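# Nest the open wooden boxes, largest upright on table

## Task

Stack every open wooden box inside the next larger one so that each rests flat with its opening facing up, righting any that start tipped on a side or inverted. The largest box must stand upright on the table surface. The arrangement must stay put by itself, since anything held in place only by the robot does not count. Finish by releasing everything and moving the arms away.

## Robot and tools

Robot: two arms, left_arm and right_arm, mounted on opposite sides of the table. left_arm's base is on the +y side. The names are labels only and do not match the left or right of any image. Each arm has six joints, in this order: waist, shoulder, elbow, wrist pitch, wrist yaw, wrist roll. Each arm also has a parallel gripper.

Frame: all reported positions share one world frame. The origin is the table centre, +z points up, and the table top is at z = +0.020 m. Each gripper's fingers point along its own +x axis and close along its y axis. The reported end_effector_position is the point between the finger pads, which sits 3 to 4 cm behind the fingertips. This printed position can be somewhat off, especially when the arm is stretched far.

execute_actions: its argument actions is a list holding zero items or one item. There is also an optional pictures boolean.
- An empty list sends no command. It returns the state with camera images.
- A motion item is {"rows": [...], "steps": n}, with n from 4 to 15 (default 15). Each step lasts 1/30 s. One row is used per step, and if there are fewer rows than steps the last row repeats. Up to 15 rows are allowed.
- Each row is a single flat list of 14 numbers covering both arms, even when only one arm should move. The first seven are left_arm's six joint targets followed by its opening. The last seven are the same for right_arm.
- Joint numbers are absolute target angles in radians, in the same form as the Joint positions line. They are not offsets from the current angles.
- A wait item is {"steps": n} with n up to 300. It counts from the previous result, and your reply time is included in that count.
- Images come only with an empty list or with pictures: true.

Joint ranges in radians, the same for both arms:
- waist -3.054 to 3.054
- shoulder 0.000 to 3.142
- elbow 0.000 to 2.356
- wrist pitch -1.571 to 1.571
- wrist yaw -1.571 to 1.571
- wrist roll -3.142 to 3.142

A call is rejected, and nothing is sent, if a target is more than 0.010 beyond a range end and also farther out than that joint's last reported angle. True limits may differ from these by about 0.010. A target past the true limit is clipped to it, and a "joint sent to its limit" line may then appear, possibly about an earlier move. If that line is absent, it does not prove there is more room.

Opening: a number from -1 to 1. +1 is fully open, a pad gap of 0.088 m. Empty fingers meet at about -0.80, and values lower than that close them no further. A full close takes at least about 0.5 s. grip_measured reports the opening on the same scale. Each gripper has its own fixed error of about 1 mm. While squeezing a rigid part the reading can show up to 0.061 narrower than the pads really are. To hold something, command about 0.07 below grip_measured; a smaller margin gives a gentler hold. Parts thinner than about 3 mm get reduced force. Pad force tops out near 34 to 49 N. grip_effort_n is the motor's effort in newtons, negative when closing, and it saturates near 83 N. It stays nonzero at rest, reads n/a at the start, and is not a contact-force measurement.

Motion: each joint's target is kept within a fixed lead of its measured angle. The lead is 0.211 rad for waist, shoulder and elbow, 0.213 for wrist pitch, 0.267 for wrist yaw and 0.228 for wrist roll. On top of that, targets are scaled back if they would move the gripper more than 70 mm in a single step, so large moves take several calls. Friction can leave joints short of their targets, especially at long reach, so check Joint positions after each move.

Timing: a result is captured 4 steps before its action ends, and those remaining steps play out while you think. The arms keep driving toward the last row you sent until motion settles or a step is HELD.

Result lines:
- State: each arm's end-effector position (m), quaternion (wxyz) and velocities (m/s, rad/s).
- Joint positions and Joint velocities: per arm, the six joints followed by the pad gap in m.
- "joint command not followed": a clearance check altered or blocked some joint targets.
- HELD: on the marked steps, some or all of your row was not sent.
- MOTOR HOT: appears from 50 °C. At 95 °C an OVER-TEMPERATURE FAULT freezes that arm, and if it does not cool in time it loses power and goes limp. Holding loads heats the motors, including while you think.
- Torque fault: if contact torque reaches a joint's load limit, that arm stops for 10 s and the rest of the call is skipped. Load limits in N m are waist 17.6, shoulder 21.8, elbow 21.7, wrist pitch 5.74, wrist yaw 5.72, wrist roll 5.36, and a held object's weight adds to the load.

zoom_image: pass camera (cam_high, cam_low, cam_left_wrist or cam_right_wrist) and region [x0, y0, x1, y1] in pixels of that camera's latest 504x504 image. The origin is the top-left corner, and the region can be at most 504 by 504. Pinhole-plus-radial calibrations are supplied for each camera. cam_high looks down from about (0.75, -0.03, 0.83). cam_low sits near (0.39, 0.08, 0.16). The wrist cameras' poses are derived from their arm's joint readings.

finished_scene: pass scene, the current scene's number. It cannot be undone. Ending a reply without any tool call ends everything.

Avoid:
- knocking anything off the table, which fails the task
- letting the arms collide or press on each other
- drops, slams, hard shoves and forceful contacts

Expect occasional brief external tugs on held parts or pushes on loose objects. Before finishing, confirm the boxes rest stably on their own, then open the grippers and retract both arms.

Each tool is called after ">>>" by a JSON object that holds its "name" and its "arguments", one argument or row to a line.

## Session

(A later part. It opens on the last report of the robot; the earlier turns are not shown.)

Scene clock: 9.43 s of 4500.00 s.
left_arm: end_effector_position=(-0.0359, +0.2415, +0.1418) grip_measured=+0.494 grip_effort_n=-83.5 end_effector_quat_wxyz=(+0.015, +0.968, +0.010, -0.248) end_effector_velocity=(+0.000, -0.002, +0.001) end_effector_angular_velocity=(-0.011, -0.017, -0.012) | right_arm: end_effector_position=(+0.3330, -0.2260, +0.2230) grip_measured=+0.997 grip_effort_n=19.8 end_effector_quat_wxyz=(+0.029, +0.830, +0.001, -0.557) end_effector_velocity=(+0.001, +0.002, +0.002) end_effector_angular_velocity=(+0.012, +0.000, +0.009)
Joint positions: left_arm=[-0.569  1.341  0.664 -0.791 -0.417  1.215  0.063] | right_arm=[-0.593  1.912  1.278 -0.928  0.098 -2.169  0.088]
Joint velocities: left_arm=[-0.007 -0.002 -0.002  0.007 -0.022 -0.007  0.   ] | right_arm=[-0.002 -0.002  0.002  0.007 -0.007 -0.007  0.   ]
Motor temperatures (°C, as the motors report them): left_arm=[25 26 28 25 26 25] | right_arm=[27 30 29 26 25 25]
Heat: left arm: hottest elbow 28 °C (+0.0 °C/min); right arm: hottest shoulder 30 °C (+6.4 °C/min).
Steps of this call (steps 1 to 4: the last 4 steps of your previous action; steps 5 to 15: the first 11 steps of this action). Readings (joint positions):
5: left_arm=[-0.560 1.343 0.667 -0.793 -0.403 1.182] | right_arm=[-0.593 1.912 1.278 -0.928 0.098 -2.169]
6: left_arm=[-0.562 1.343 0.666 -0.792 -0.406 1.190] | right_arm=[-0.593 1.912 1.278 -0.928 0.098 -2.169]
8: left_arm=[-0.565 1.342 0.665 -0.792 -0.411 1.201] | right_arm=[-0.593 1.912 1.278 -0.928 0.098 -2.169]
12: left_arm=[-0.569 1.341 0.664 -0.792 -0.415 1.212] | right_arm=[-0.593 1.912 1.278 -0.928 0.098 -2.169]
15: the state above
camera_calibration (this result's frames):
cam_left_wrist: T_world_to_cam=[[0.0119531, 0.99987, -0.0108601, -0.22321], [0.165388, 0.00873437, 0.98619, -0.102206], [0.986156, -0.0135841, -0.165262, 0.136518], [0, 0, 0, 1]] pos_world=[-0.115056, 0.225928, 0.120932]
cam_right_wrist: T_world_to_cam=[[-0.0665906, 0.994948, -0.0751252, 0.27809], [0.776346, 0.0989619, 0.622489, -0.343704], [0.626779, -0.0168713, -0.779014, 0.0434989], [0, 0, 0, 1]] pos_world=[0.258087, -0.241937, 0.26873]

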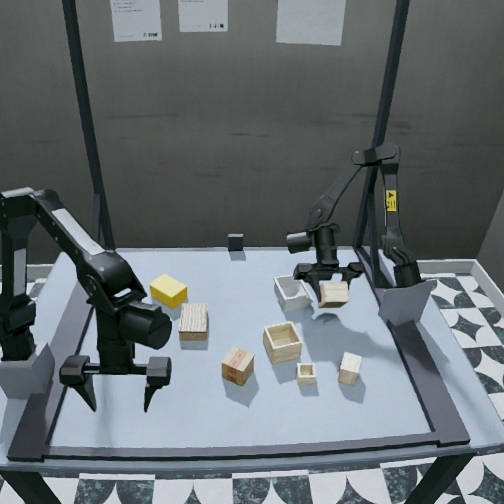

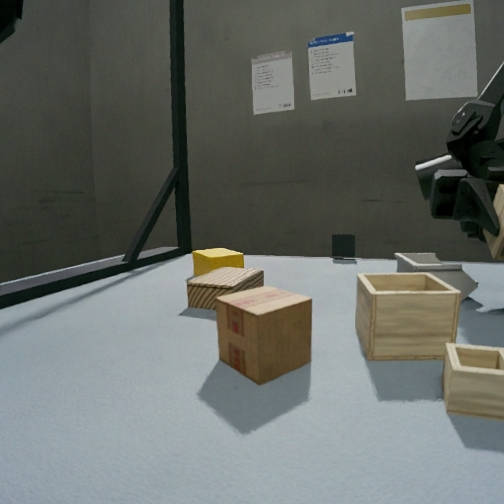

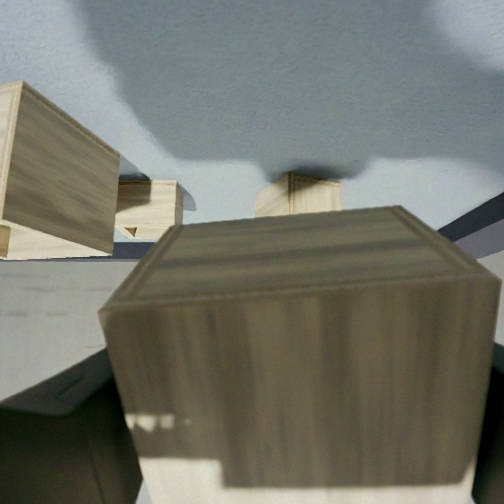

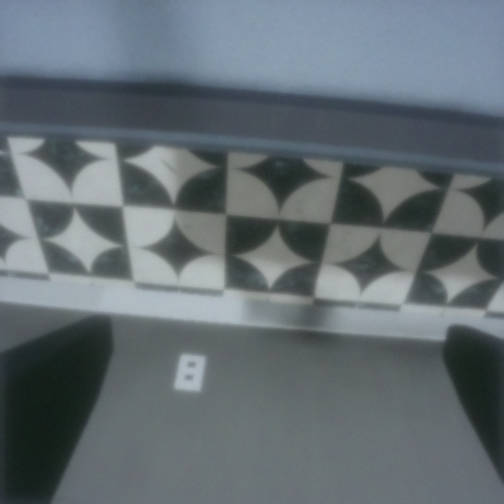

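>>> {"name": "execute_actions", "arguments": {
  "actions": [
    {"rows":[[-0.571,1.33,0.66,-0.79,-0.424,-1.93,0.42,-0.593,1.912,1.278,-0.928,0.098,-2.169,1]],"steps":15}
  ]
}}

>>> {"name": "execute_actions", "arguments": {
  "actions": [
    {"steps":50}
  ]
}}

>>> {"name": "execute_actions", "arguments": {
  "actions": [
    {"rows":[[-0.68,1.5,0.657,-0.67,-0.432,-2.04,0.42,-0.593,1.912,1.278,-0.928,0.098,-2.169,1]],"steps":15}
  ]
}}

>>> {"name": "execute_actions", "arguments": {
  "actions": [
    {"rows":[[-0.738,1.595,0.657,-0.6,-0.436,-2.1,0.42,-0.593,1.912,1.278,-0.928,0.098,-2.169,1]],"steps":15}
  ],
  "pictures": true
}}

Scene clock: 10.07 s of 4500.00 s.
left_arm: end_effector_position=(-0.0359, +0.2416, +0.1417) grip_measured=+0.494 grip_effort_n=-83.5 end_effector_quat_wxyz=(+0.260, +0.933, +0.073, -0.237) end_effector_velocity=(-0.001, +0.001, -0.000) end_effector_angular_velocity=(-1.274, -0.011, +0.703) | right_arm: end_effector_position=(+0.3330, -0.2260, +0.2230) grip_measured=+0.997 grip_effort_n=19.3 end_effector_quat_wxyz=(+0.029, +0.830, +0.001, -0.557) end_effector_velocity=(-0.003, -0.001, -0.001) end_effector_angular_velocity=(+0.003, +0.023, +0.006)
Joint positions: left_arm=[-0.57   1.341  0.664 -0.791 -0.417  0.702  0.063] | right_arm=[-0.593  1.912  1.278 -0.928  0.098 -2.169  0.088]
Joint velocities: left_arm=[-0.002 -0.002  0.002 -0.007  0.007 -1.458 -0.   ] | right_arm=[-0.002 -0.002 -0.002 -0.007 -0.022 -0.007 -0.   ]
Motor temperatures (°C, as the motors report them): left_arm=[25 26 28 25 26 25] | right_arm=[27 30 29 26 25 25]
Heat: left arm: hottest elbow 28 °C (+0.0 °C/min); right arm: hottest shoulder 30 °C (+6.0 °C/min).
Steps of this call (steps 1 to 4: the last 4 steps of your previous action; steps 5 to 8: the robot went on to your last target; steps 9 to 19: the first 11 steps of this action). Readings (joint positions):
9: left_arm=[-0.570 1.341 0.664 -0.791 -0.417 1.192] | right_arm=[-0.593 1.912 1.278 -0.928 0.098 -2.169]
10: left_arm=[-0.570 1.341 0.664 -0.791 -0.417 1.140] | right_arm=[-0.593 1.912 1.278 -0.928 0.098 -2.169]
12: left_arm=[-0.570 1.341 0.664 -0.791 -0.417 1.043] | right_arm=[-0.593 1.912 1.278 -0.928 0.098 -2.169]
16: left_arm=[-0.570 1.341 0.664 -0.791 -0.417 0.848] | right_arm=[-0.593 1.912 1.278 -0.928 0.098 -2.169]
19: the state above

Scene clock: 11.73 s of 4500.00 s.
left_arm: end_effector_position=(-0.0359, +0.2416, +0.1417) grip_measured=+0.493 grip_effort_n=-83.5 end_effector_quat_wxyz=(+0.965, +0.082, +0.248, -0.015) end_effector_velocity=(-0.000, +0.000, +0.001) end_effector_angular_velocity=(-1.250, -0.025, +0.685) | right_arm: end_effector_position=(+0.3330, -0.2260, +0.2230) grip_measured=+0.997 grip_effort_n=18.8 end_effector_quat_wxyz=(+0.029, +0.830, +0.001, -0.557) end_effector_velocity=(-0.003, -0.004, +0.001) end_effector_angular_velocity=(-0.024, +0.016, +0.029)
Joint positions: left_arm=[-0.57   1.341  0.664 -0.791 -0.417 -1.728  0.063] | right_arm=[-0.593  1.912  1.278 -0.928  0.098 -2.169  0.088]
Joint velocities: left_arm=[-0.002 -0.002  0.002 -0.007 -0.007 -1.429  0.   ] | right_arm=[-0.002 -0.007 -0.002 -0.022 -0.007 -0.037 -0.   ]
Motor temperatures (°C, as the motors report them): left_arm=[25 26 28 25 26 25] | right_arm=[27 31 29 26 25 25]
Heat: left arm: hottest elbow 28 °C (+0.0 °C/min); right arm: hottest shoulder 31 °C (+10.2 °C/min).
Kept back: nothing.
Steps of this call (steps 1 to 4: the last 4 steps of your previous action; steps 5 to 50: the robot went on to your last target). Readings (joint positions):
1: left_arm=[-0.570 1.341 0.664 -0.791 -0.417 0.653] | right_arm=[-0.593 1.912 1.278 -0.928 0.098 -2.169]
2: left_arm=[-0.570 1.341 0.664 -0.791 -0.417 0.605] | right_arm=[-0.593 1.912 1.278 -0.928 0.098 -2.169]
4: left_arm=[-0.570 1.341 0.664 -0.791 -0.417 0.508] | right_arm=[-0.593 1.912 1.278 -0.928 0.098 -2.169]
8: left_arm=[-0.570 1.341 0.664 -0.791 -0.417 0.314] | right_arm=[-0.593 1.912 1.278 -0.928 0.098 -2.169]
50: the state above

Scene clock: 12.10 s of 4500.00 s.
left_arm: end_effector_position=(-0.0374, +0.2385, +0.1034) grip_measured=+0.493 grip_effort_n=-83.5 end_effector_quat_wxyz=(+0.968, -0.007, +0.250, +0.003) end_effector_velocity=(+0.001, +0.004, -0.015) end_effector_angular_velocity=(-0.073, -0.009, +0.050) | right_arm: end_effector_position=(+0.3330, -0.2260, +0.2230) grip_measured=+0.997 grip_effort_n=19.3 end_effector_quat_wxyz=(+0.029, +0.830, +0.001, -0.557) end_effector_velocity=(-0.001, -0.000, +0.001) end_effector_angular_velocity=(-0.000, +0.008, +0.005)
Joint positions: left_arm=[-0.674  1.483  0.658 -0.678 -0.427 -2.018  0.063] | right_arm=[-0.593  1.912  1.278 -0.928  0.098 -2.169  0.088]
Joint velocities: left_arm=[-0.042  0.061 -0.007  0.037 -0.007 -0.139 -0.   ] | right_arm=[-0.002 -0.002  0.002 -0.007 -0.007 -0.007 -0.   ]
Motor temperatures (°C, as the motors report them): left_arm=[25 26 28 25 26 25] | right_arm=[27 31 29 26 25 25]
Heat: left arm: hottest elbow 28 °C (+0.0 °C/min); right arm: hottest shoulder 31 °C (+9.9 °C/min).
Steps of this call (steps 1 to 11: the first 11 steps of this action). Readings (joint positions):
1: left_arm=[-0.575 1.351 0.663 -0.784 -0.423 -1.777] | right_arm=[-0.593 1.912 1.278 -0.928 0.098 -2.169]
2: left_arm=[-0.595 1.374 0.663 -0.755 -0.429 -1.826] | right_arm=[-0.593 1.912 1.278 -0.928 0.098 -2.169]
4: left_arm=[-0.638 1.430 0.664 -0.710 -0.428 -1.912] | right_arm=[-0.593 1.912 1.278 -0.928 0.098 -2.169]
8: left_arm=[-0.668 1.475 0.658 -0.686 -0.427 -1.995] | right_arm=[-0.593 1.912 1.278 -0.928 0.098 -2.169]
11: the state above

Scene clock: 12.60 s of 4500.00 s.
left_arm: end_effector_position=(-0.0361, +0.2388, +0.0806) grip_measured=+0.493 grip_effort_n=-83.5 end_effector_quat_wxyz=(+0.969, -0.018, +0.247, +0.004) end_effector_velocity=(+0.002, -0.001, -0.001) end_effector_angular_velocity=(-0.053, -0.021, +0.021) | right_arm: end_effector_position=(+0.3330, -0.2260, +0.2230) grip_measured=+0.997 grip_effort_n=19.3 end_effector_quat_wxyz=(+0.029, +0.830, +0.001, -0.557) end_effector_velocity=(+0.002, -0.004, +0.001) end_effector_angular_velocity=(-0.010, -0.002, -0.003)
Joint positions: left_arm=[-0.729  1.578  0.657 -0.607 -0.438 -2.099  0.063] | right_arm=[-0.593  1.912  1.278 -0.928  0.098 -2.169  0.088]
Joint velocities: left_arm=[-0.007  0.017  0.002  0.007 -0.022 -0.066 -0.   ] | right_arm=[-0.007 -0.002 -0.002 -0.007  0.007 -0.007 -0.   ]
Motor temperatures (°C, as the motors report them): left_arm=[25 26 28 25 26 25] | right_arm=[27 31 29 26 25 25]
Heat: left arm: hottest elbow 28 °C (+0.0 °C/min); right arm: hottest shoulder 31 °C (+9.5 °C/min).
Steps of this call (steps 1 to 4: the last 4 steps of your previous action; steps 5 to 15: the first 11 steps of this action). Readings (joint positions):
5: left_arm=[-0.680 1.497 0.658 -0.669 -0.430 -2.039] | right_arm=[-0.593 1.912 1.278 -0.928 0.098 -2.169]
6: left_arm=[-0.691 1.513 0.658 -0.650 -0.433 -2.054] | right_arm=[-0.593 1.912 1.278 -0.928 0.098 -2.169]
8: left_arm=[-0.715 1.550 0.660 -0.625 -0.433 -2.072] | right_arm=[-0.593 1.912 1.278 -0.928 0.098 -2.169]
12: left_arm=[-0.728 1.575 0.657 -0.612 -0.435 -2.093] | right_arm=[-0.593 1.912 1.278 -0.928 0.098 -2.169]
15: the state above
camera_calibration (this result's frames):
cam_left_wrist: T_world_to_cam=[[0.0261261, -0.999635, -0.00689407, 0.256499], [-0.741058, -0.0147385, -0.671279, 0.0646077], [0.670932, 0.0226468, -0.741173, 0.153001], [0, 0, 0, 1]] pos_world=[-0.0614764, 0.253892, 0.158538]
cam_right_wrist: T_world_to_cam=[[-0.0665906, 0.994948, -0.0751252, 0.27809], [0.776346, 0.0989619, 0.622489, -0.343704], [0.626779, -0.0168713, -0.779014, 0.0434989], [0, 0, 0, 1]] pos_world=[0.258087, -0.241937, 0.26873]

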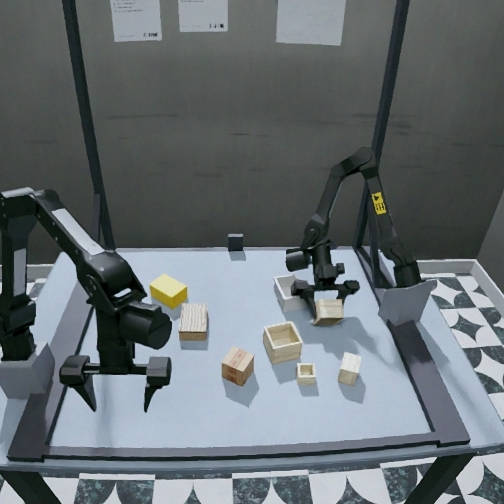

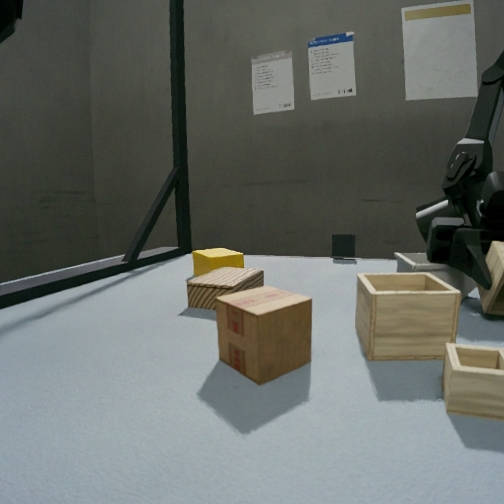

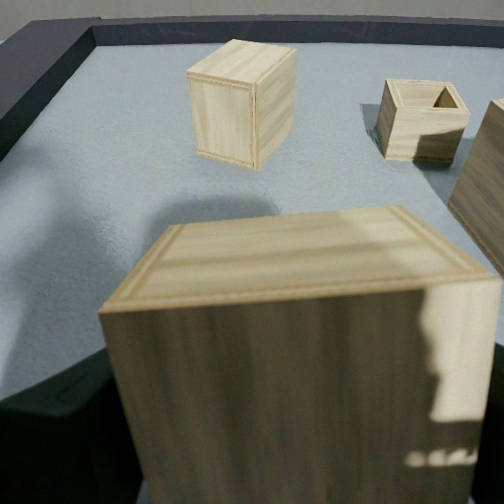

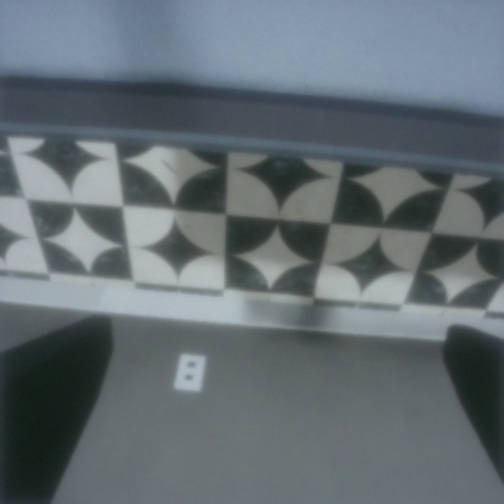

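>>> {"name": "execute_actions", "arguments": {
  "actions": [
    {"rows":[[-0.76,1.63,0.657,-0.575,-0.438,-2.12,0.42,-0.593,1.912,1.278,-0.928,0.098,-2.169,1]],"steps":15}
  ],
  "pictures": true
}}

Scene clock: 13.10 s of 4500.00 s.
left_arm: end_effector_position=(-0.0284, +0.2383, +0.0808) grip_measured=+0.493 grip_effort_n=-83.5 end_effector_quat_wxyz=(+0.974, -0.031, +0.224, +0.003) end_effector_velocity=(+0.031, +0.027, +0.008) end_effector_angular_velocity=(+0.064, -0.088, +0.094) | right_arm: end_effector_position=(+0.3330, -0.2260, +0.2230) grip_measured=+0.997 grip_effort_n=19.3 end_effector_quat_wxyz=(+0.029, +0.830, +0.001, -0.557) end_effector_velocity=(-0.005, -0.003, -0.002) end_effector_angular_velocity=(-0.009, +0.030, +0.003)
Joint positions: left_arm=[-0.728  1.612  0.654 -0.589 -0.482 -2.131  0.063] | right_arm=[-0.593  1.912  1.278 -0.928  0.098 -2.169  0.088]
Joint velocities: left_arm=[ 0.056  0.056 -0.051 -0.022 -0.022  0.007 -0.   ] | right_arm=[-0.002 -0.002 -0.002 -0.022 -0.022 -0.007 -0.   ]
Motor temperatures (°C, as the motors report them): left_arm=[25 26 28 25 26 25] | right_arm=[27 31 29 26 25 25]
Heat: left arm: hottest elbow 28 °C (+0.0 °C/min); right arm: hottest shoulder 31 °C (+9.2 °C/min).
Steps of this call (steps 1 to 4: the last 4 steps of your previous action; steps 5 to 15: the first 11 steps of this action). Readings (joint positions):
5: left_arm=[-0.730 1.583 0.657 -0.602 -0.440 -2.105] | right_arm=[-0.593 1.912 1.278 -0.928 0.098 -2.169]
6: left_arm=[-0.733 1.588 0.657 -0.598 -0.448 -2.116] | right_arm=[-0.593 1.912 1.278 -0.928 0.098 -2.169]
8: left_arm=[-0.734 1.596 0.657 -0.591 -0.457 -2.127] | right_arm=[-0.593 1.912 1.278 -0.928 0.098 -2.169]
12: left_arm=[-0.734 1.603 0.657 -0.588 -0.469 -2.133] | right_arm=[-0.593 1.912 1.278 -0.928 0.098 -2.169]
15: the state above
camera_calibration (this result's frames):
cam_left_wrist: T_world_to_cam=[[0.0321977, -0.999301, 0.0189969, 0.253782], [-0.708115, -0.036221, -0.705167, 0.0792997], [0.705362, 0.00925274, -0.708787, 0.149508], [0, 0, 0, 1]] pos_world=[-0.0574752, 0.255093, 0.157068]
cam_right_wrist: T_world_to_cam=[[-0.0665906, 0.994948, -0.0751252, 0.27809], [0.776346, 0.0989619, 0.622489, -0.343704], [0.626779, -0.0168713, -0.779014, 0.0434989], [0, 0, 0, 1]] pos_world=[0.258087, -0.241937, 0.26873]

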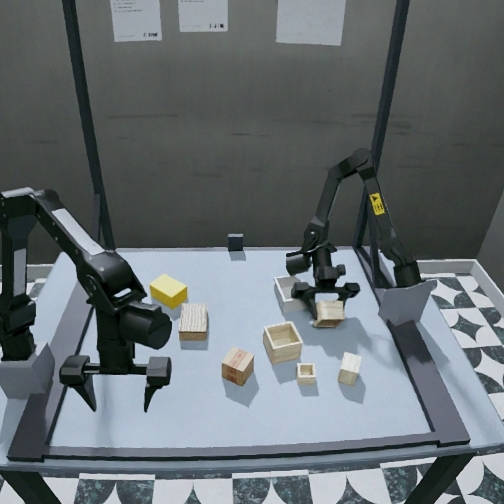

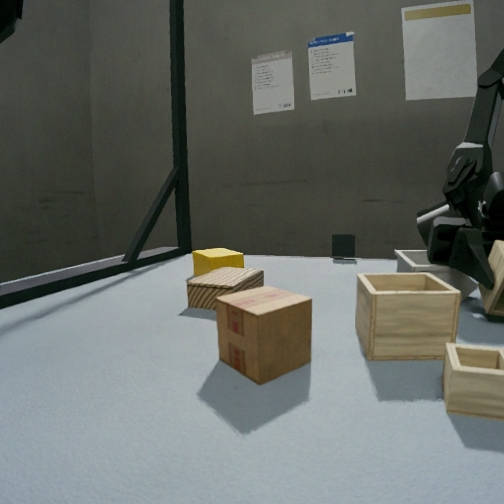

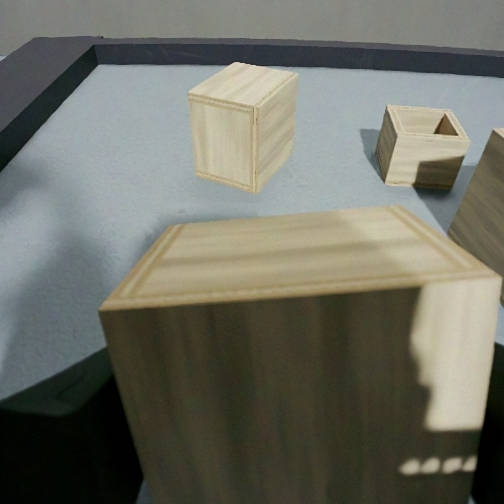

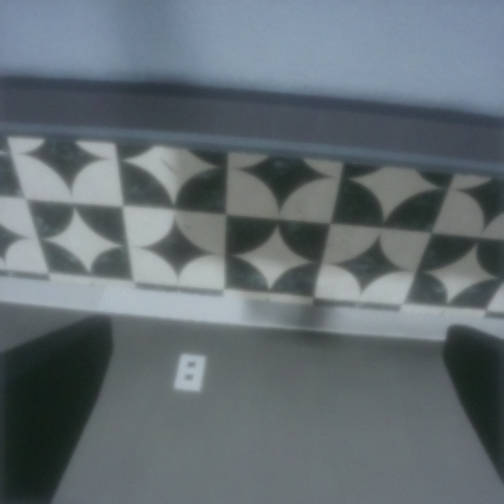

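>>> {"name": "execute_actions", "arguments": {
  "actions": [
    {"rows":[[-0.728,1.605,0.654,-0.589,-0.482,-2.131,0.55,-0.593,1.912,1.278,-0.928,0.098,-2.169,1],[-0.728,1.605,0.654,-0.589,-0.482,-2.131,0.6,-0.593,1.912,1.278,-0.928,0.098,-2.169,1],[-0.728,1.605,0.654,-0.589,-0.482,-2.131,0.7,-0.593,1.912,1.278,-0.928,0.098,-2.169,1],[-0.728,1.605,0.654,-0.589,-0.482,-2.131,0.9,-0.593,1.912,1.278,-0.928,0.098,-2.169,1]],"steps":12}
  ]
}}

>>> {"name": "execute_actions", "arguments": {
  "actions": [
    {"rows":[[-0.5,1.25,0.66,-0.8,-0.42,-1.9,1,-0.593,1.912,1.278,-0.928,0.098,-2.169,1]],"steps":15}
  ]
}}

>>> {"name": "execute_actions", "arguments": {
  "actions": [
    {"rows":[[-0.5,1.25,0.66,-0.8,-0.42,-1.9,1,-0.593,1.912,1.278,-0.928,0.098,-2.169,1]],"steps":10}
  ],
  "pictures": true
}}

Scene clock: 13.63 s of 4500.00 s.
left_arm: end_effector_position=(-0.0289, +0.2373, +0.0803) grip_measured=+0.792 grip_effort_n=15.6 end_effector_quat_wxyz=(+0.973, -0.036, +0.226, +0.003) end_effector_velocity=(+0.004, +0.001, +0.006) end_effector_angular_velocity=(-0.007, -0.038, -0.004) | right_arm: end_effector_position=(+0.3330, -0.2260, +0.2230) grip_measured=+0.997 grip_effort_n=19.3 end_effector_quat_wxyz=(+0.029, +0.830, +0.001, -0.557) end_effector_velocity=(+0.001, +0.001, +0.001) end_effector_angular_velocity=(-0.001, -0.010, +0.010)
Joint positions: left_arm=[-0.727  1.61   0.655 -0.584 -0.48  -2.138  0.078] | right_arm=[-0.593  1.912  1.278 -0.928  0.098 -2.169  0.088]
Joint velocities: left_arm=[ 0.002 -0.002 -0.007 -0.007 -0.037 -0.007  0.041] | right_arm=[ 0.002 -0.002 -0.002  0.007  0.007 -0.007 -0.   ]
Motor temperatures (°C, as the motors report them): left_arm=[25 26 28 25 26 25] | right_arm=[27 31 29 26 25 25]
Heat: left arm: hottest elbow 28 °C (+0.0 °C/min); right arm: hottest shoulder 31 °C (+8.8 °C/min).
Steps of this call (steps 1 to 4: the last 4 steps of your previous action; steps 5 to 8: the robot went on to your last target; steps 9 to 16: the first 8 steps of this action). Readings (joint positions):
9: left_arm=[-0.728 1.612 0.653 -0.584 -0.473 -2.140] | right_arm=[-0.593 1.912 1.278 -0.928 0.098 -2.169]
10: left_arm=[-0.728 1.611 0.654 -0.583 -0.473 -2.140] | right_arm=[-0.593 1.912 1.278 -0.928 0.098 -2.169]
12: left_arm=[-0.727 1.610 0.655 -0.583 -0.475 -2.140] | right_arm=[-0.593 1.912 1.278 -0.928 0.098 -2.169]
16: the state above

Scene clock: 14.13 s of 4500.00 s.
left_arm: end_effector_position=(-0.0323, +0.2366, +0.1574) grip_measured=+0.998 grip_effort_n=15.6 end_effector_quat_wxyz=(+0.968, -0.050, +0.244, +0.002) end_effector_velocity=(-0.009, +0.016, +0.037) end_effector_angular_velocity=(+0.026, +0.024, -0.010) | right_arm: end_effector_position=(+0.3330, -0.2260, +0.2230) grip_measured=+0.997 grip_effort_n=18.8 end_effector_quat_wxyz=(+0.029, +0.830, +0.001, -0.557) end_effector_velocity=(-0.002, -0.001, -0.002) end_effector_angular_velocity=(-0.004, +0.012, -0.006)
Joint positions: left_arm=[-0.515  1.284  0.66  -0.787 -0.428 -1.916  0.088] | right_arm=[-0.593  1.912  1.278 -0.928  0.098 -2.169  0.088]
Joint velocities: left_arm=[ 0.076 -0.188  0.002 -0.154  0.037  0.11   0.003] | right_arm=[ 0.002  0.002 -0.002 -0.007 -0.007  0.007 -0.   ]
Motor temperatures (°C, as the motors report them): left_arm=[25 26 28 25 26 25] | right_arm=[27 31 30 26 25 25]
Heat: left arm: hottest elbow 28 °C (+0.0 °C/min); right arm: hottest shoulder 31 °C (+8.5 °C/min).
Steps of this call (steps 1 to 4: the last 4 steps of your previous action; steps 5 to 15: the first 11 steps of this action). Readings (joint positions):
5: left_arm=[-0.719 1.596 0.656 -0.600 -0.474 -2.115] | right_arm=[-0.593 1.912 1.278 -0.928 0.098 -2.169]
6: left_arm=[-0.681 1.565 0.658 -0.652 -0.454 -2.059] | right_arm=[-0.593 1.912 1.278 -0.928 0.098 -2.169]
8: left_arm=[-0.593 1.472 0.655 -0.723 -0.450 -1.992] | right_arm=[-0.593 1.912 1.278 -0.928 0.098 -2.169]
12: left_arm=[-0.527 1.322 0.659 -0.771 -0.434 -1.933] | right_arm=[-0.593 1.912 1.278 -0.928 0.098 -2.169]
15: the state above

Scene clock: 14.47 s of 4500.00 s.
left_arm: end_effector_position=(-0.0333, +0.2371, +0.1617) grip_measured=+1.000 grip_effort_n=15.1 end_effector_quat_wxyz=(+0.968, -0.051, +0.246, -0.001) end_effector_velocity=(-0.000, +0.004, +0.004) end_effector_angular_velocity=(-0.016, -0.009, +0.015) | right_arm: end_effector_position=(+0.3330, -0.2260, +0.2230) grip_measured=+0.997 grip_effort_n=19.8 end_effector_quat_wxyz=(+0.029, +0.830, +0.001, -0.557) end_effector_velocity=(-0.002, +0.000, +0.001) end_effector_angular_velocity=(-0.002, +0.008, +0.010)
Joint positions: left_arm=[-0.504  1.261  0.66  -0.797 -0.424 -1.904  0.088] | right_arm=[-0.593  1.912  1.278 -0.928  0.098 -2.169  0.088]
Joint velocities: left_arm=[ 0.002 -0.017 -0.002 -0.022 -0.007 -0.022  0.   ] | right_arm=[ 0.002 -0.002  0.002 -0.007 -0.007 -0.007 -0.   ]
Motor temperatures (°C, as the motors report them): left_arm=[25 26 28 25 26 25] | right_arm=[27 31 30 26 25 25]
Heat: left arm: hottest elbow 28 °C (+0.0 °C/min); right arm: hottest shoulder 31 °C (+8.3 °C/min).
Steps of this call (steps 1 to 4: the last 4 steps of your previous action; steps 5 to 10: the first 6 steps of this action). Readings (joint positions):
5: left_arm=[-0.507 1.266 0.660 -0.795 -0.424 -1.907] | right_arm=[-0.593 1.912 1.278 -0.928 0.098 -2.169]
6: left_arm=[-0.506 1.265 0.660 -0.796 -0.424 -1.906] | right_arm=[-0.593 1.912 1.278 -0.928 0.098 -2.169]
8: left_arm=[-0.505 1.263 0.660 -0.797 -0.424 -1.905] | right_arm=[-0.593 1.912 1.278 -0.928 0.098 -2.169]
10: the state above
camera_calibration (this result's frames):
cam_left_wrist: T_world_to_cam=[[0.0334745, -0.997717, 0.0586583, 0.244467], [-0.740443, -0.0641778, -0.669049, 0.132517], [0.671286, -0.021037, -0.7409, 0.221587], [0, 0, 0, 1]] pos_world=[-0.0588109, 0.257075, 0.238494]
cam_right_wrist: T_world_to_cam=[[-0.0665906, 0.994948, -0.0751252, 0.27809], [0.776346, 0.0989619, 0.622489, -0.343704], [0.626779, -0.0168713, -0.779014, 0.0434989], [0, 0, 0, 1]] pos_world=[0.258087, -0.241937, 0.26873]

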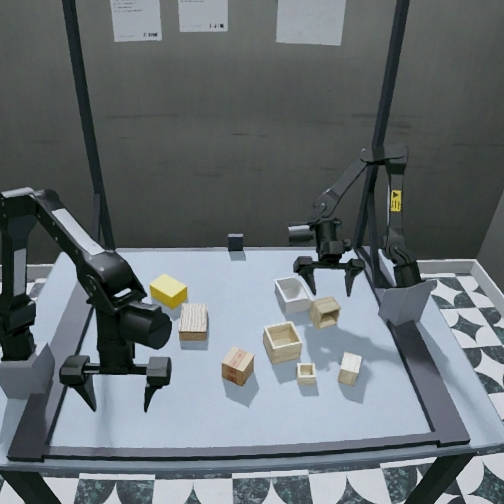

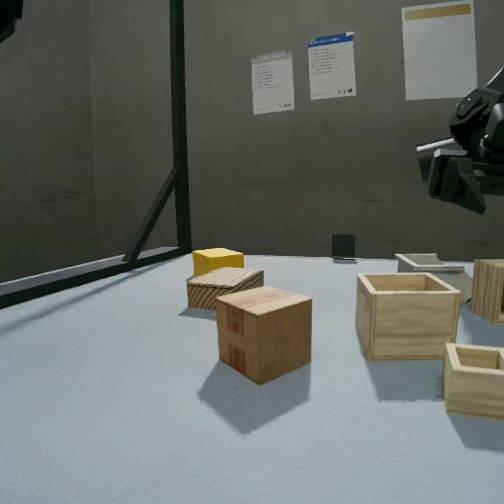

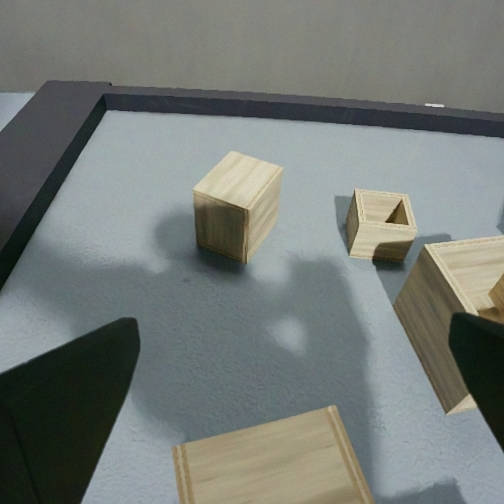

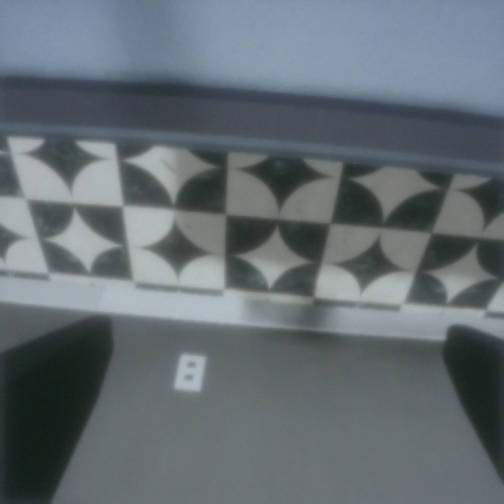

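>>> {"name": "execute_actions", "arguments": {
  "actions": [
    {"rows":[[0.0,1.5,0.8,-1.0,0.3,-1.3,1,-0.593,1.912,1.278,-0.928,0.098,-2.169,1]],"steps":15}
  ]
}}

>>> {"name": "execute_actions", "arguments": {
  "actions": [
    {"rows":[[0.398,1.88,0.881,-1.195,0.882,-0.72,1,-0.593,1.912,1.278,-0.928,0.098,-2.169,1]],"steps":15}
  ]
}}

>>> {"name": "execute_actions", "arguments": {
  "actions": [
    {"rows":[[0.398,1.88,0.881,-1.195,0.882,-0.72,1,-0.593,1.912,1.278,-0.928,0.098,-2.169,1]],"steps":15}
  ],
  "pictures": true
}}

Scene clock: 15.33 s of 4500.00 s.
left_arm: end_effector_position=(-0.0182, +0.2618, +0.1507) grip_measured=+1.000 grip_effort_n=15.1 end_effector_quat_wxyz=(+0.855, +0.035, +0.492, +0.158) end_effector_velocity=(-0.030, -0.036, +0.000) end_effector_angular_velocity=(-0.354, +1.059, -0.017) | right_arm: end_effector_position=(+0.3330, -0.2260, +0.2230) grip_measured=+0.997 grip_effort_n=19.3 end_effector_quat_wxyz=(+0.029, +0.830, +0.001, -0.557) end_effector_velocity=(-0.000, -0.003, +0.000) end_effector_angular_velocity=(-0.009, +0.011, +0.013)
Joint positions: left_arm=[-0.07   1.481  0.785 -0.986  0.162 -1.407  0.088] | right_arm=[-0.593  1.912  1.278 -0.928  0.098 -2.169  0.088]
Joint velocities: left_arm=[ 0.628  0.085  0.081 -0.066  1.033  0.799  0.   ] | right_arm=[-0.007 -0.002 -0.002 -0.007 -0.007 -0.022  0.   ]
Motor temperatures (°C, as the motors report them): left_arm=[26 26 28 25 26 25] | right_arm=[27 31 30 26 25 25]
Heat: left arm: hottest elbow 28 °C (+0.0 °C/min); right arm: hottest shoulder 31 °C (+7.8 °C/min).
Steps of this call (steps 1 to 4: the last 4 steps of your previous action; steps 5 to 15: the robot went on to your last target; steps 16 to 26: the first 11 steps of this action). Readings (joint positions):
16: left_arm=[-0.492 1.275 0.671 -0.819 -0.392 -1.877] | right_arm=[-0.593 1.912 1.278 -0.928 0.098 -2.169]
17: left_arm=[-0.450 1.311 0.703 -0.874 -0.326 -1.823] | right_arm=[-0.593 1.912 1.278 -0.928 0.098 -2.169]
19: left_arm=[-0.356 1.392 0.748 -0.915 -0.216 -1.726] | right_arm=[-0.593 1.912 1.278 -0.928 0.098 -2.169]
23: left_arm=[-0.175 1.464 0.774 -0.974 0.012 -1.532] | right_arm=[-0.593 1.912 1.278 -0.928 0.098 -2.169]
26: the state above

Scene clock: 15.83 s of 4500.00 s.
left_arm: end_effector_position=(-0.0157, +0.2505, +0.1545) grip_measured=+1.000 grip_effort_n=15.1 end_effector_quat_wxyz=(+0.614, -0.075, +0.776, +0.121) end_effector_velocity=(+0.008, -0.066, +0.036) end_effector_angular_velocity=(-0.801, +0.441, -0.297) | right_arm: end_effector_position=(+0.3330, -0.2260, +0.2230) grip_measured=+0.997 grip_effort_n=19.8 end_effector_quat_wxyz=(+0.029, +0.830, +0.001, -0.557) end_effector_velocity=(-0.005, -0.005, -0.003) end_effector_angular_velocity=(-0.019, +0.033, +0.015)
Joint positions: left_arm=[ 0.359  1.843  0.866 -1.182  0.795 -0.833  0.088] | right_arm=[-0.593  1.912  1.278 -0.928  0.098 -2.169  0.088]
Joint velocities: left_arm=[ 0.315  0.222  0.061 -0.095  0.652  0.857  0.   ] | right_arm=[-0.002 -0.002 -0.007 -0.022 -0.022 -0.022 -0.   ]
Motor temperatures (°C, as the motors report them): left_arm=[26 26 28 25 26 25] | right_arm=[27 31 30 26 25 25]
Heat: left arm: hottest elbow 28 °C (+0.0 °C/min); right arm: hottest shoulder 31 °C (+7.6 °C/min).
Steps of this call (steps 1 to 4: the last 4 steps of your previous action; steps 5 to 15: the first 11 steps of this action). Readings (joint positions):
5: left_arm=[-0.010 1.507 0.800 -1.017 0.290 -1.305] | right_arm=[-0.593 1.912 1.278 -0.928 0.098 -2.169]
6: left_arm=[0.030 1.544 0.823 -1.073 0.358 -1.253] | right_arm=[-0.593 1.912 1.278 -0.928 0.098 -2.169]
8: left_arm=[0.122 1.636 0.851 -1.114 0.467 -1.156] | right_arm=[-0.593 1.912 1.278 -0.928 0.098 -2.169]
12: left_arm=[0.295 1.796 0.864 -1.166 0.689 -0.962] | right_arm=[-0.593 1.912 1.278 -0.928 0.098 -2.169]
15: the state above

Scene clock: 16.33 s of 4500.00 s.
left_arm: end_effector_position=(-0.0146, +0.2420, +0.1586) grip_measured=+1.000 grip_effort_n=15.1 end_effector_quat_wxyz=(-0.592, +0.087, -0.798, -0.071) end_effector_velocity=(-0.001, -0.001, +0.001) end_effector_angular_velocity=(-0.006, +0.007, +0.001) | right_arm: end_effector_position=(+0.3330, -0.2260, +0.2230) grip_measured=+0.997 grip_effort_n=19.8 end_effector_quat_wxyz=(+0.029, +0.830, +0.001, -0.557) end_effector_velocity=(+0.003, -0.001, +0.001) end_effector_angular_velocity=(-0.004, -0.009, +0.014)
Joint positions: left_arm=[ 0.393  1.872  0.874 -1.193  0.876 -0.725  0.088] | right_arm=[-0.593  1.912  1.278 -0.928  0.098 -2.169  0.088]
Joint velocities: left_arm=[ 0.002  0.002  0.002 -0.007  0.007  0.007  0.   ] | right_arm=[-0.007 -0.002 -0.002  0.007  0.007 -0.022 -0.   ]
Motor temperatures (°C, as the motors report them): left_arm=[26 26 28 25 26 25] | right_arm=[27 31 30 26 25 25]
Heat: left arm: hottest elbow 28 °C (+0.0 °C/min); right arm: hottest shoulder 31 °C (+7.3 °C/min).
Steps of this call (steps 1 to 4: the last 4 steps of your previous action; steps 5 to 15: the first 11 steps of this action). Readings (joint positions):
5: left_arm=[0.384 1.864 0.873 -1.190 0.857 -0.751] | right_arm=[-0.593 1.912 1.278 -0.928 0.098 -2.169]
6: left_arm=[0.387 1.866 0.873 -1.191 0.862 -0.745] | right_arm=[-0.593 1.912 1.278 -0.928 0.098 -2.169]
8: left_arm=[0.389 1.869 0.873 -1.192 0.868 -0.736] | right_arm=[-0.593 1.912 1.278 -0.928 0.098 -2.169]
12: left_arm=[0.392 1.871 0.874 -1.193 0.875 -0.727] | right_arm=[-0.593 1.912 1.278 -0.928 0.098 -2.169]
15: the state above
camera_calibration (this result's frames):
cam_left_wrist: T_world_to_cam=[[0.185768, -0.982174, -0.028698, 0.261215], [-0.791269, -0.166849, 0.588264, -0.0306484], [-0.582566, -0.0865731, -0.808159, 0.215049], [0, 0, 0, 1]] pos_world=[0.0525036, 0.270062, 0.199319]
cam_right_wrist: T_world_to_cam=[[-0.0665906, 0.994948, -0.0751252, 0.27809], [0.776346, 0.0989619, 0.622489, -0.343704], [0.626779, -0.0168713, -0.779014, 0.0434989], [0, 0, 0, 1]] pos_world=[0.258087, -0.241937, 0.26873]

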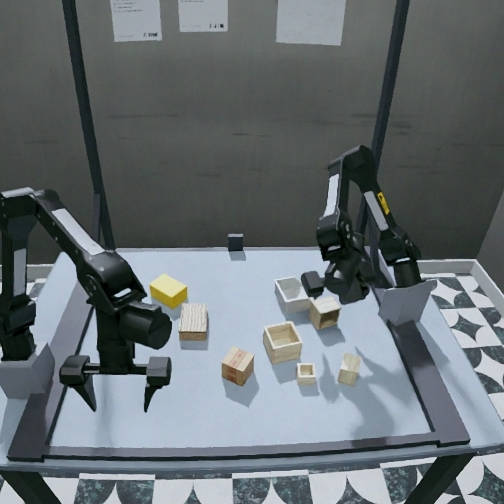

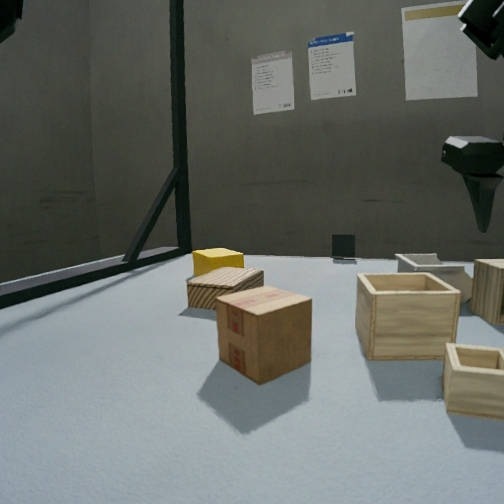

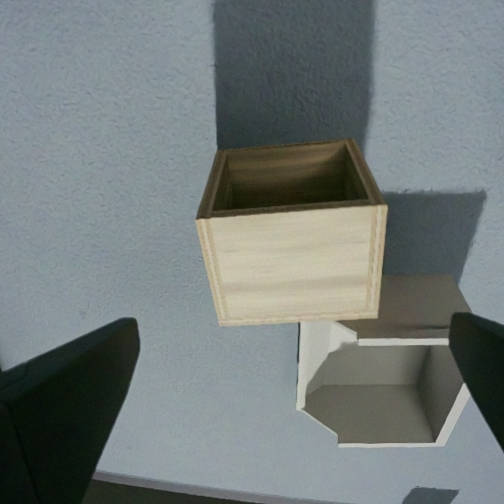

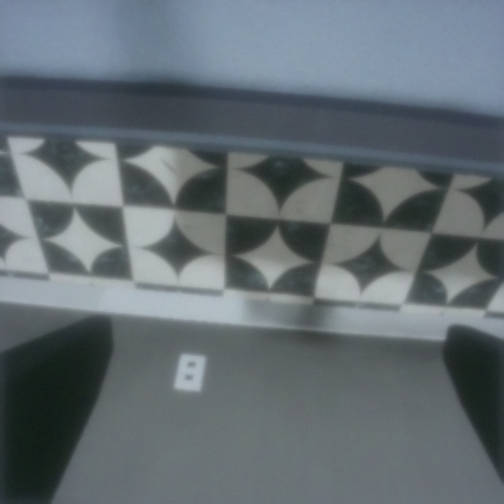

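>>> {"name": "execute_actions", "arguments": {
  "actions": [
    {"rows":[[0.25,1.915,0.76,-0.87,0.95,-0.94,1,-0.593,1.912,1.278,-0.928,0.098,-2.169,1]],"steps":15}
  ],
  "pictures": true
}}

Scene clock: 17.10 s of 4500.00 s.
left_arm: end_effector_position=(-0.0153, +0.2378, +0.1125) grip_measured=+1.000 grip_effort_n=15.1 end_effector_quat_wxyz=(-0.595, +0.088, -0.796, -0.071) end_effector_velocity=(+0.004, -0.001, -0.016) end_effector_angular_velocity=(-0.010, -0.031, +0.008) | right_arm: end_effector_position=(+0.3330, -0.2260, +0.2230) grip_measured=+0.997 grip_effort_n=19.3 end_effector_quat_wxyz=(+0.029, +0.830, +0.001, -0.557) end_effector_velocity=(+0.000, +0.001, +0.002) end_effector_angular_velocity=(-0.003, -0.012, +0.024)
Joint positions: left_arm=[ 0.257  1.906  0.771 -0.895  0.942 -0.924  0.088] | right_arm=[-0.593  1.912  1.278 -0.928  0.098 -2.169  0.088]
Joint velocities: left_arm=[-0.042 -0.002 -0.051  0.154  0.007 -0.11   0.   ] | right_arm=[ 0.002 -0.007 -0.002  0.007  0.007 -0.022  0.   ]
Motor temperatures (°C, as the motors report them): left_arm=[26 26 28 25 26 25] | right_arm=[27 31 30 26 25 25]
Heat: left arm: hottest elbow 28 °C (+0.0 °C/min); right arm: hottest shoulder 31 °C (+7.0 °C/min).
Steps of this call (steps 1 to 4: the last 4 steps of your previous action; steps 5 to 12: the robot went on to your last target; steps 13 to 23: the first 11 steps of this action). Readings (joint positions):
13: left_arm=[0.389 1.875 0.866 -1.175 0.884 -0.746] | right_arm=[-0.593 1.912 1.278 -0.928 0.098 -2.169]
14: left_arm=[0.366 1.876 0.847 -1.118 0.902 -0.792] | right_arm=[-0.593 1.912 1.278 -0.928 0.098 -2.169]
16: left_arm=[0.309 1.892 0.812 -1.032 0.921 -0.853] | right_arm=[-0.593 1.912 1.278 -0.928 0.098 -2.169]
20: left_arm=[0.263 1.906 0.777 -0.925 0.937 -0.909] | right_arm=[-0.593 1.912 1.278 -0.928 0.098 -2.169]
23: the state above
camera_calibration (this result's frames):
cam_left_wrist: T_world_to_cam=[[0.187331, -0.981908, -0.0276187, 0.255719], [-0.795594, -0.168156, 0.582025, -0.00389618], [-0.57614, -0.0870581, -0.812702, 0.177735], [0, 0, 0, 1]] pos_world=[0.0513963, 0.265911, 0.153776]
cam_right_wrist: T_world_to_cam=[[-0.0665906, 0.994948, -0.0751252, 0.27809], [0.776346, 0.0989619, 0.622489, -0.343704], [0.626779, -0.0168713, -0.779014, 0.0434989], [0, 0, 0, 1]] pos_world=[0.258087, -0.241937, 0.26873]

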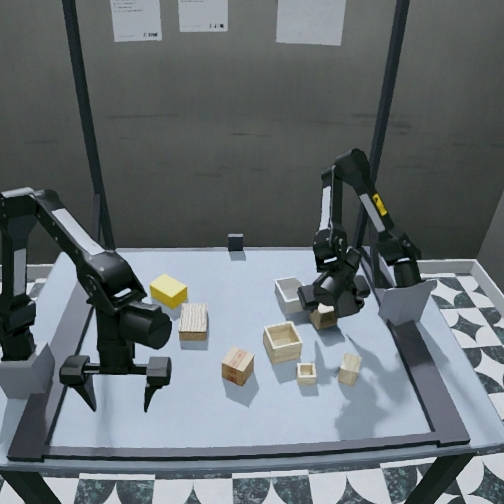

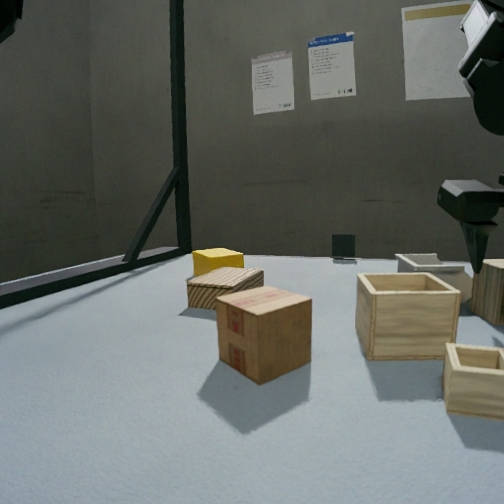

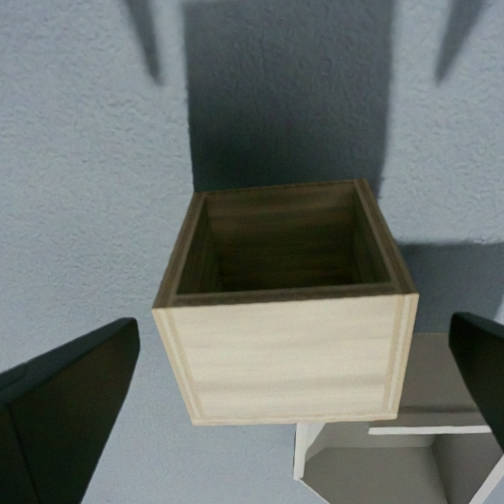

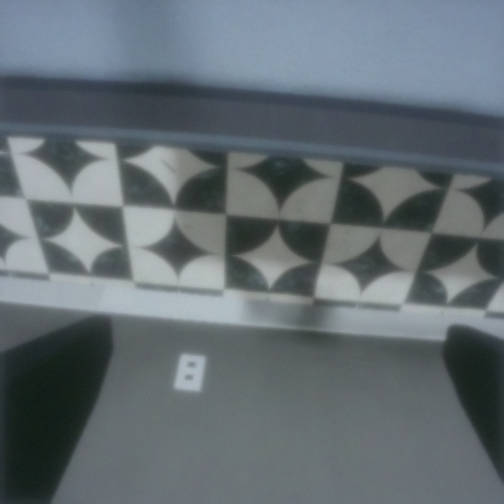

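>>> {"name": "execute_actions", "arguments": {
  "actions": [
    {"rows":[[0.162,1.962,0.655,-0.57,0.99,-1.11,1,-0.593,1.912,1.278,-0.928,0.098,-2.169,1]],"steps":15}
  ]
}}

>>> {"name": "execute_actions", "arguments": {
  "actions": [
    {"rows":[[0.162,1.962,0.655,-0.57,0.99,-1.11,1,-0.593,1.912,1.278,-0.928,0.098,-2.169,1]],"steps":8}
  ],
  "pictures": true
}}

Scene clock: 17.73 s of 4500.00 s.
left_arm: end_effector_position=(-0.0136, +0.2419, +0.0753) grip_measured=+1.000 grip_effort_n=15.1 end_effector_quat_wxyz=(-0.597, +0.095, -0.794, -0.066) end_effector_velocity=(+0.005, -0.005, -0.009) end_effector_angular_velocity=(-0.035, -0.027, -0.007) | right_arm: end_effector_position=(+0.3330, -0.2260, +0.2230) grip_measured=+0.997 grip_effort_n=19.8 end_effector_quat_wxyz=(+0.029, +0.830, +0.001, -0.557) end_effector_velocity=(+0.002, -0.004, +0.001) end_effector_angular_velocity=(-0.010, -0.002, -0.003)
Joint positions: left_arm=[ 0.167  1.952  0.665 -0.592  0.984 -1.097  0.088] | right_arm=[-0.593  1.912  1.278 -0.928  0.098 -2.169  0.088]
Joint velocities: left_arm=[-0.022  0.002 -0.032  0.139  0.007 -0.081  0.   ] | right_arm=[-0.007 -0.002 -0.002 -0.007  0.007 -0.007  0.   ]
Motor temperatures (°C, as the motors report them): left_arm=[26 26 28 25 26 25] | right_arm=[27 31 30 27 25 25]
Heat: left arm: hottest elbow 28 °C (+0.0 °C/min); right arm: hottest shoulder 31 °C (+6.8 °C/min).
Steps of this call (steps 1 to 4: the last 4 steps of your previous action; steps 5 to 8: the robot went on to your last target; steps 9 to 19: the first 11 steps of this action). Readings (joint positions):
9: left_arm=[0.248 1.910 0.755 -0.850 0.951 -0.958] | right_arm=[-0.593 1.912 1.278 -0.928 0.098 -2.169]
10: left_arm=[0.233 1.914 0.737 -0.793 0.962 -0.994] | right_arm=[-0.593 1.912 1.278 -0.928 0.098 -2.169]
12: left_arm=[0.197 1.935 0.702 -0.711 0.971 -1.042] | right_arm=[-0.593 1.912 1.278 -0.928 0.098 -2.169]
16: left_arm=[0.170 1.952 0.669 -0.618 0.980 -1.086] | right_arm=[-0.593 1.912 1.278 -0.928 0.098 -2.169]
19: the state above

Scene clock: 18.00 s of 4500.00 s.
left_arm: end_effector_position=(-0.0132, +0.2419, +0.0737) grip_measured=+1.000 grip_effort_n=15.1 end_effector_quat_wxyz=(-0.597, +0.096, -0.794, -0.065) end_effector_velocity=(+0.001, +0.000, -0.002) end_effector_angular_velocity=(+0.000, -0.010, -0.011) | right_arm: end_effector_position=(+0.3330, -0.2260, +0.2230) grip_measured=+0.997 grip_effort_n=19.3 end_effector_quat_wxyz=(+0.029, +0.830, +0.001, -0.557) end_effector_velocity=(-0.001, -0.002, -0.002) end_effector_angular_velocity=(-0.003, +0.012, -0.011)
Joint positions: left_arm=[ 0.164  1.954  0.66  -0.574  0.986 -1.106  0.088] | right_arm=[-0.593  1.912  1.278 -0.928  0.098 -2.169  0.088]
Joint velocities: left_arm=[-0.007 -0.002 -0.007  0.022 -0.007 -0.007  0.   ] | right_arm=[-0.002  0.002 -0.002 -0.007 -0.007  0.007 -0.   ]
Motor temperatures (°C, as the motors report them): left_arm=[26 26 28 25 26 25] | right_arm=[27 31 30 27 25 25]
Heat: left arm: hottest elbow 28 °C (+0.0 °C/min); right arm: hottest shoulder 31 °C (+6.7 °C/min).
Steps of this call (steps 1 to 4: the last 4 steps of your previous action; steps 5 to 8: the first 4 steps of this action). Readings (joint positions):
5: left_arm=[0.164 1.954 0.661 -0.577 0.985 -1.105] | right_arm=[-0.593 1.912 1.278 -0.928 0.098 -2.169]
6: left_arm=[0.164 1.954 0.660 -0.576 0.986 -1.105] | right_arm=[-0.593 1.912 1.278 -0.928 0.098 -2.169]
8: the state above
camera_calibration (this result's frames):
cam_left_wrist: T_world_to_cam=[[0.192584, -0.981259, -0.00643902, 0.256669], [-0.799493, -0.160708, 0.578778, 0.0194536], [-0.568966, -0.106316, -0.81546, 0.15275], [0, 0, 0, 1]] pos_world=[0.053032, 0.271224, 0.114955]
cam_right_wrist: T_world_to_cam=[[-0.0665906, 0.994948, -0.0751252, 0.27809], [0.776346, 0.0989619, 0.622489, -0.343704], [0.626779, -0.0168713, -0.779014, 0.0434989], [0, 0, 0, 1]] pos_world=[0.258087, -0.241937, 0.26873]

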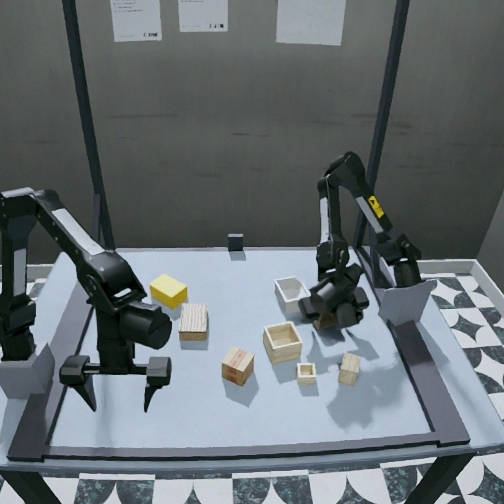

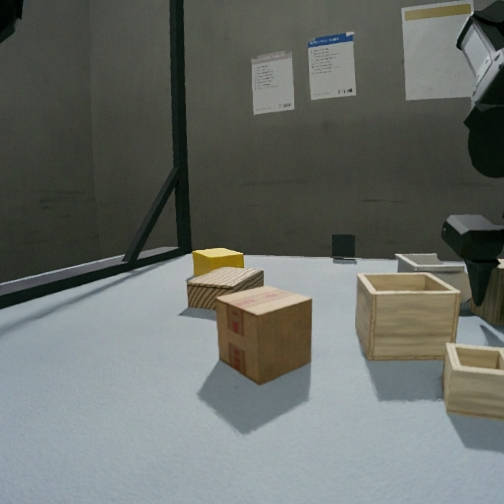

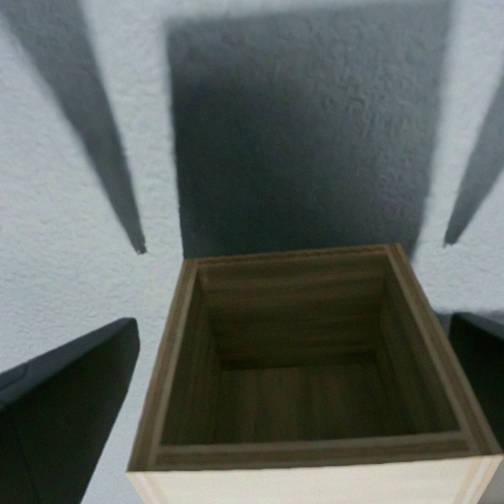

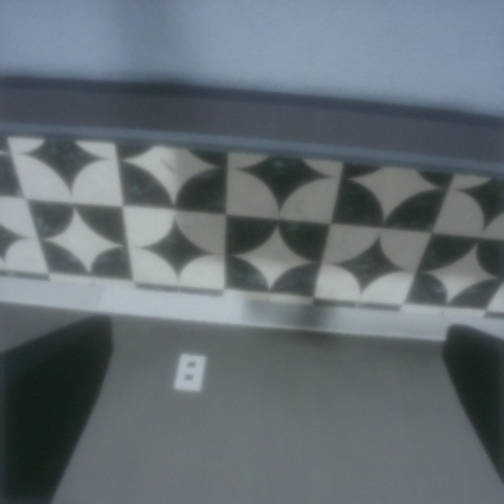

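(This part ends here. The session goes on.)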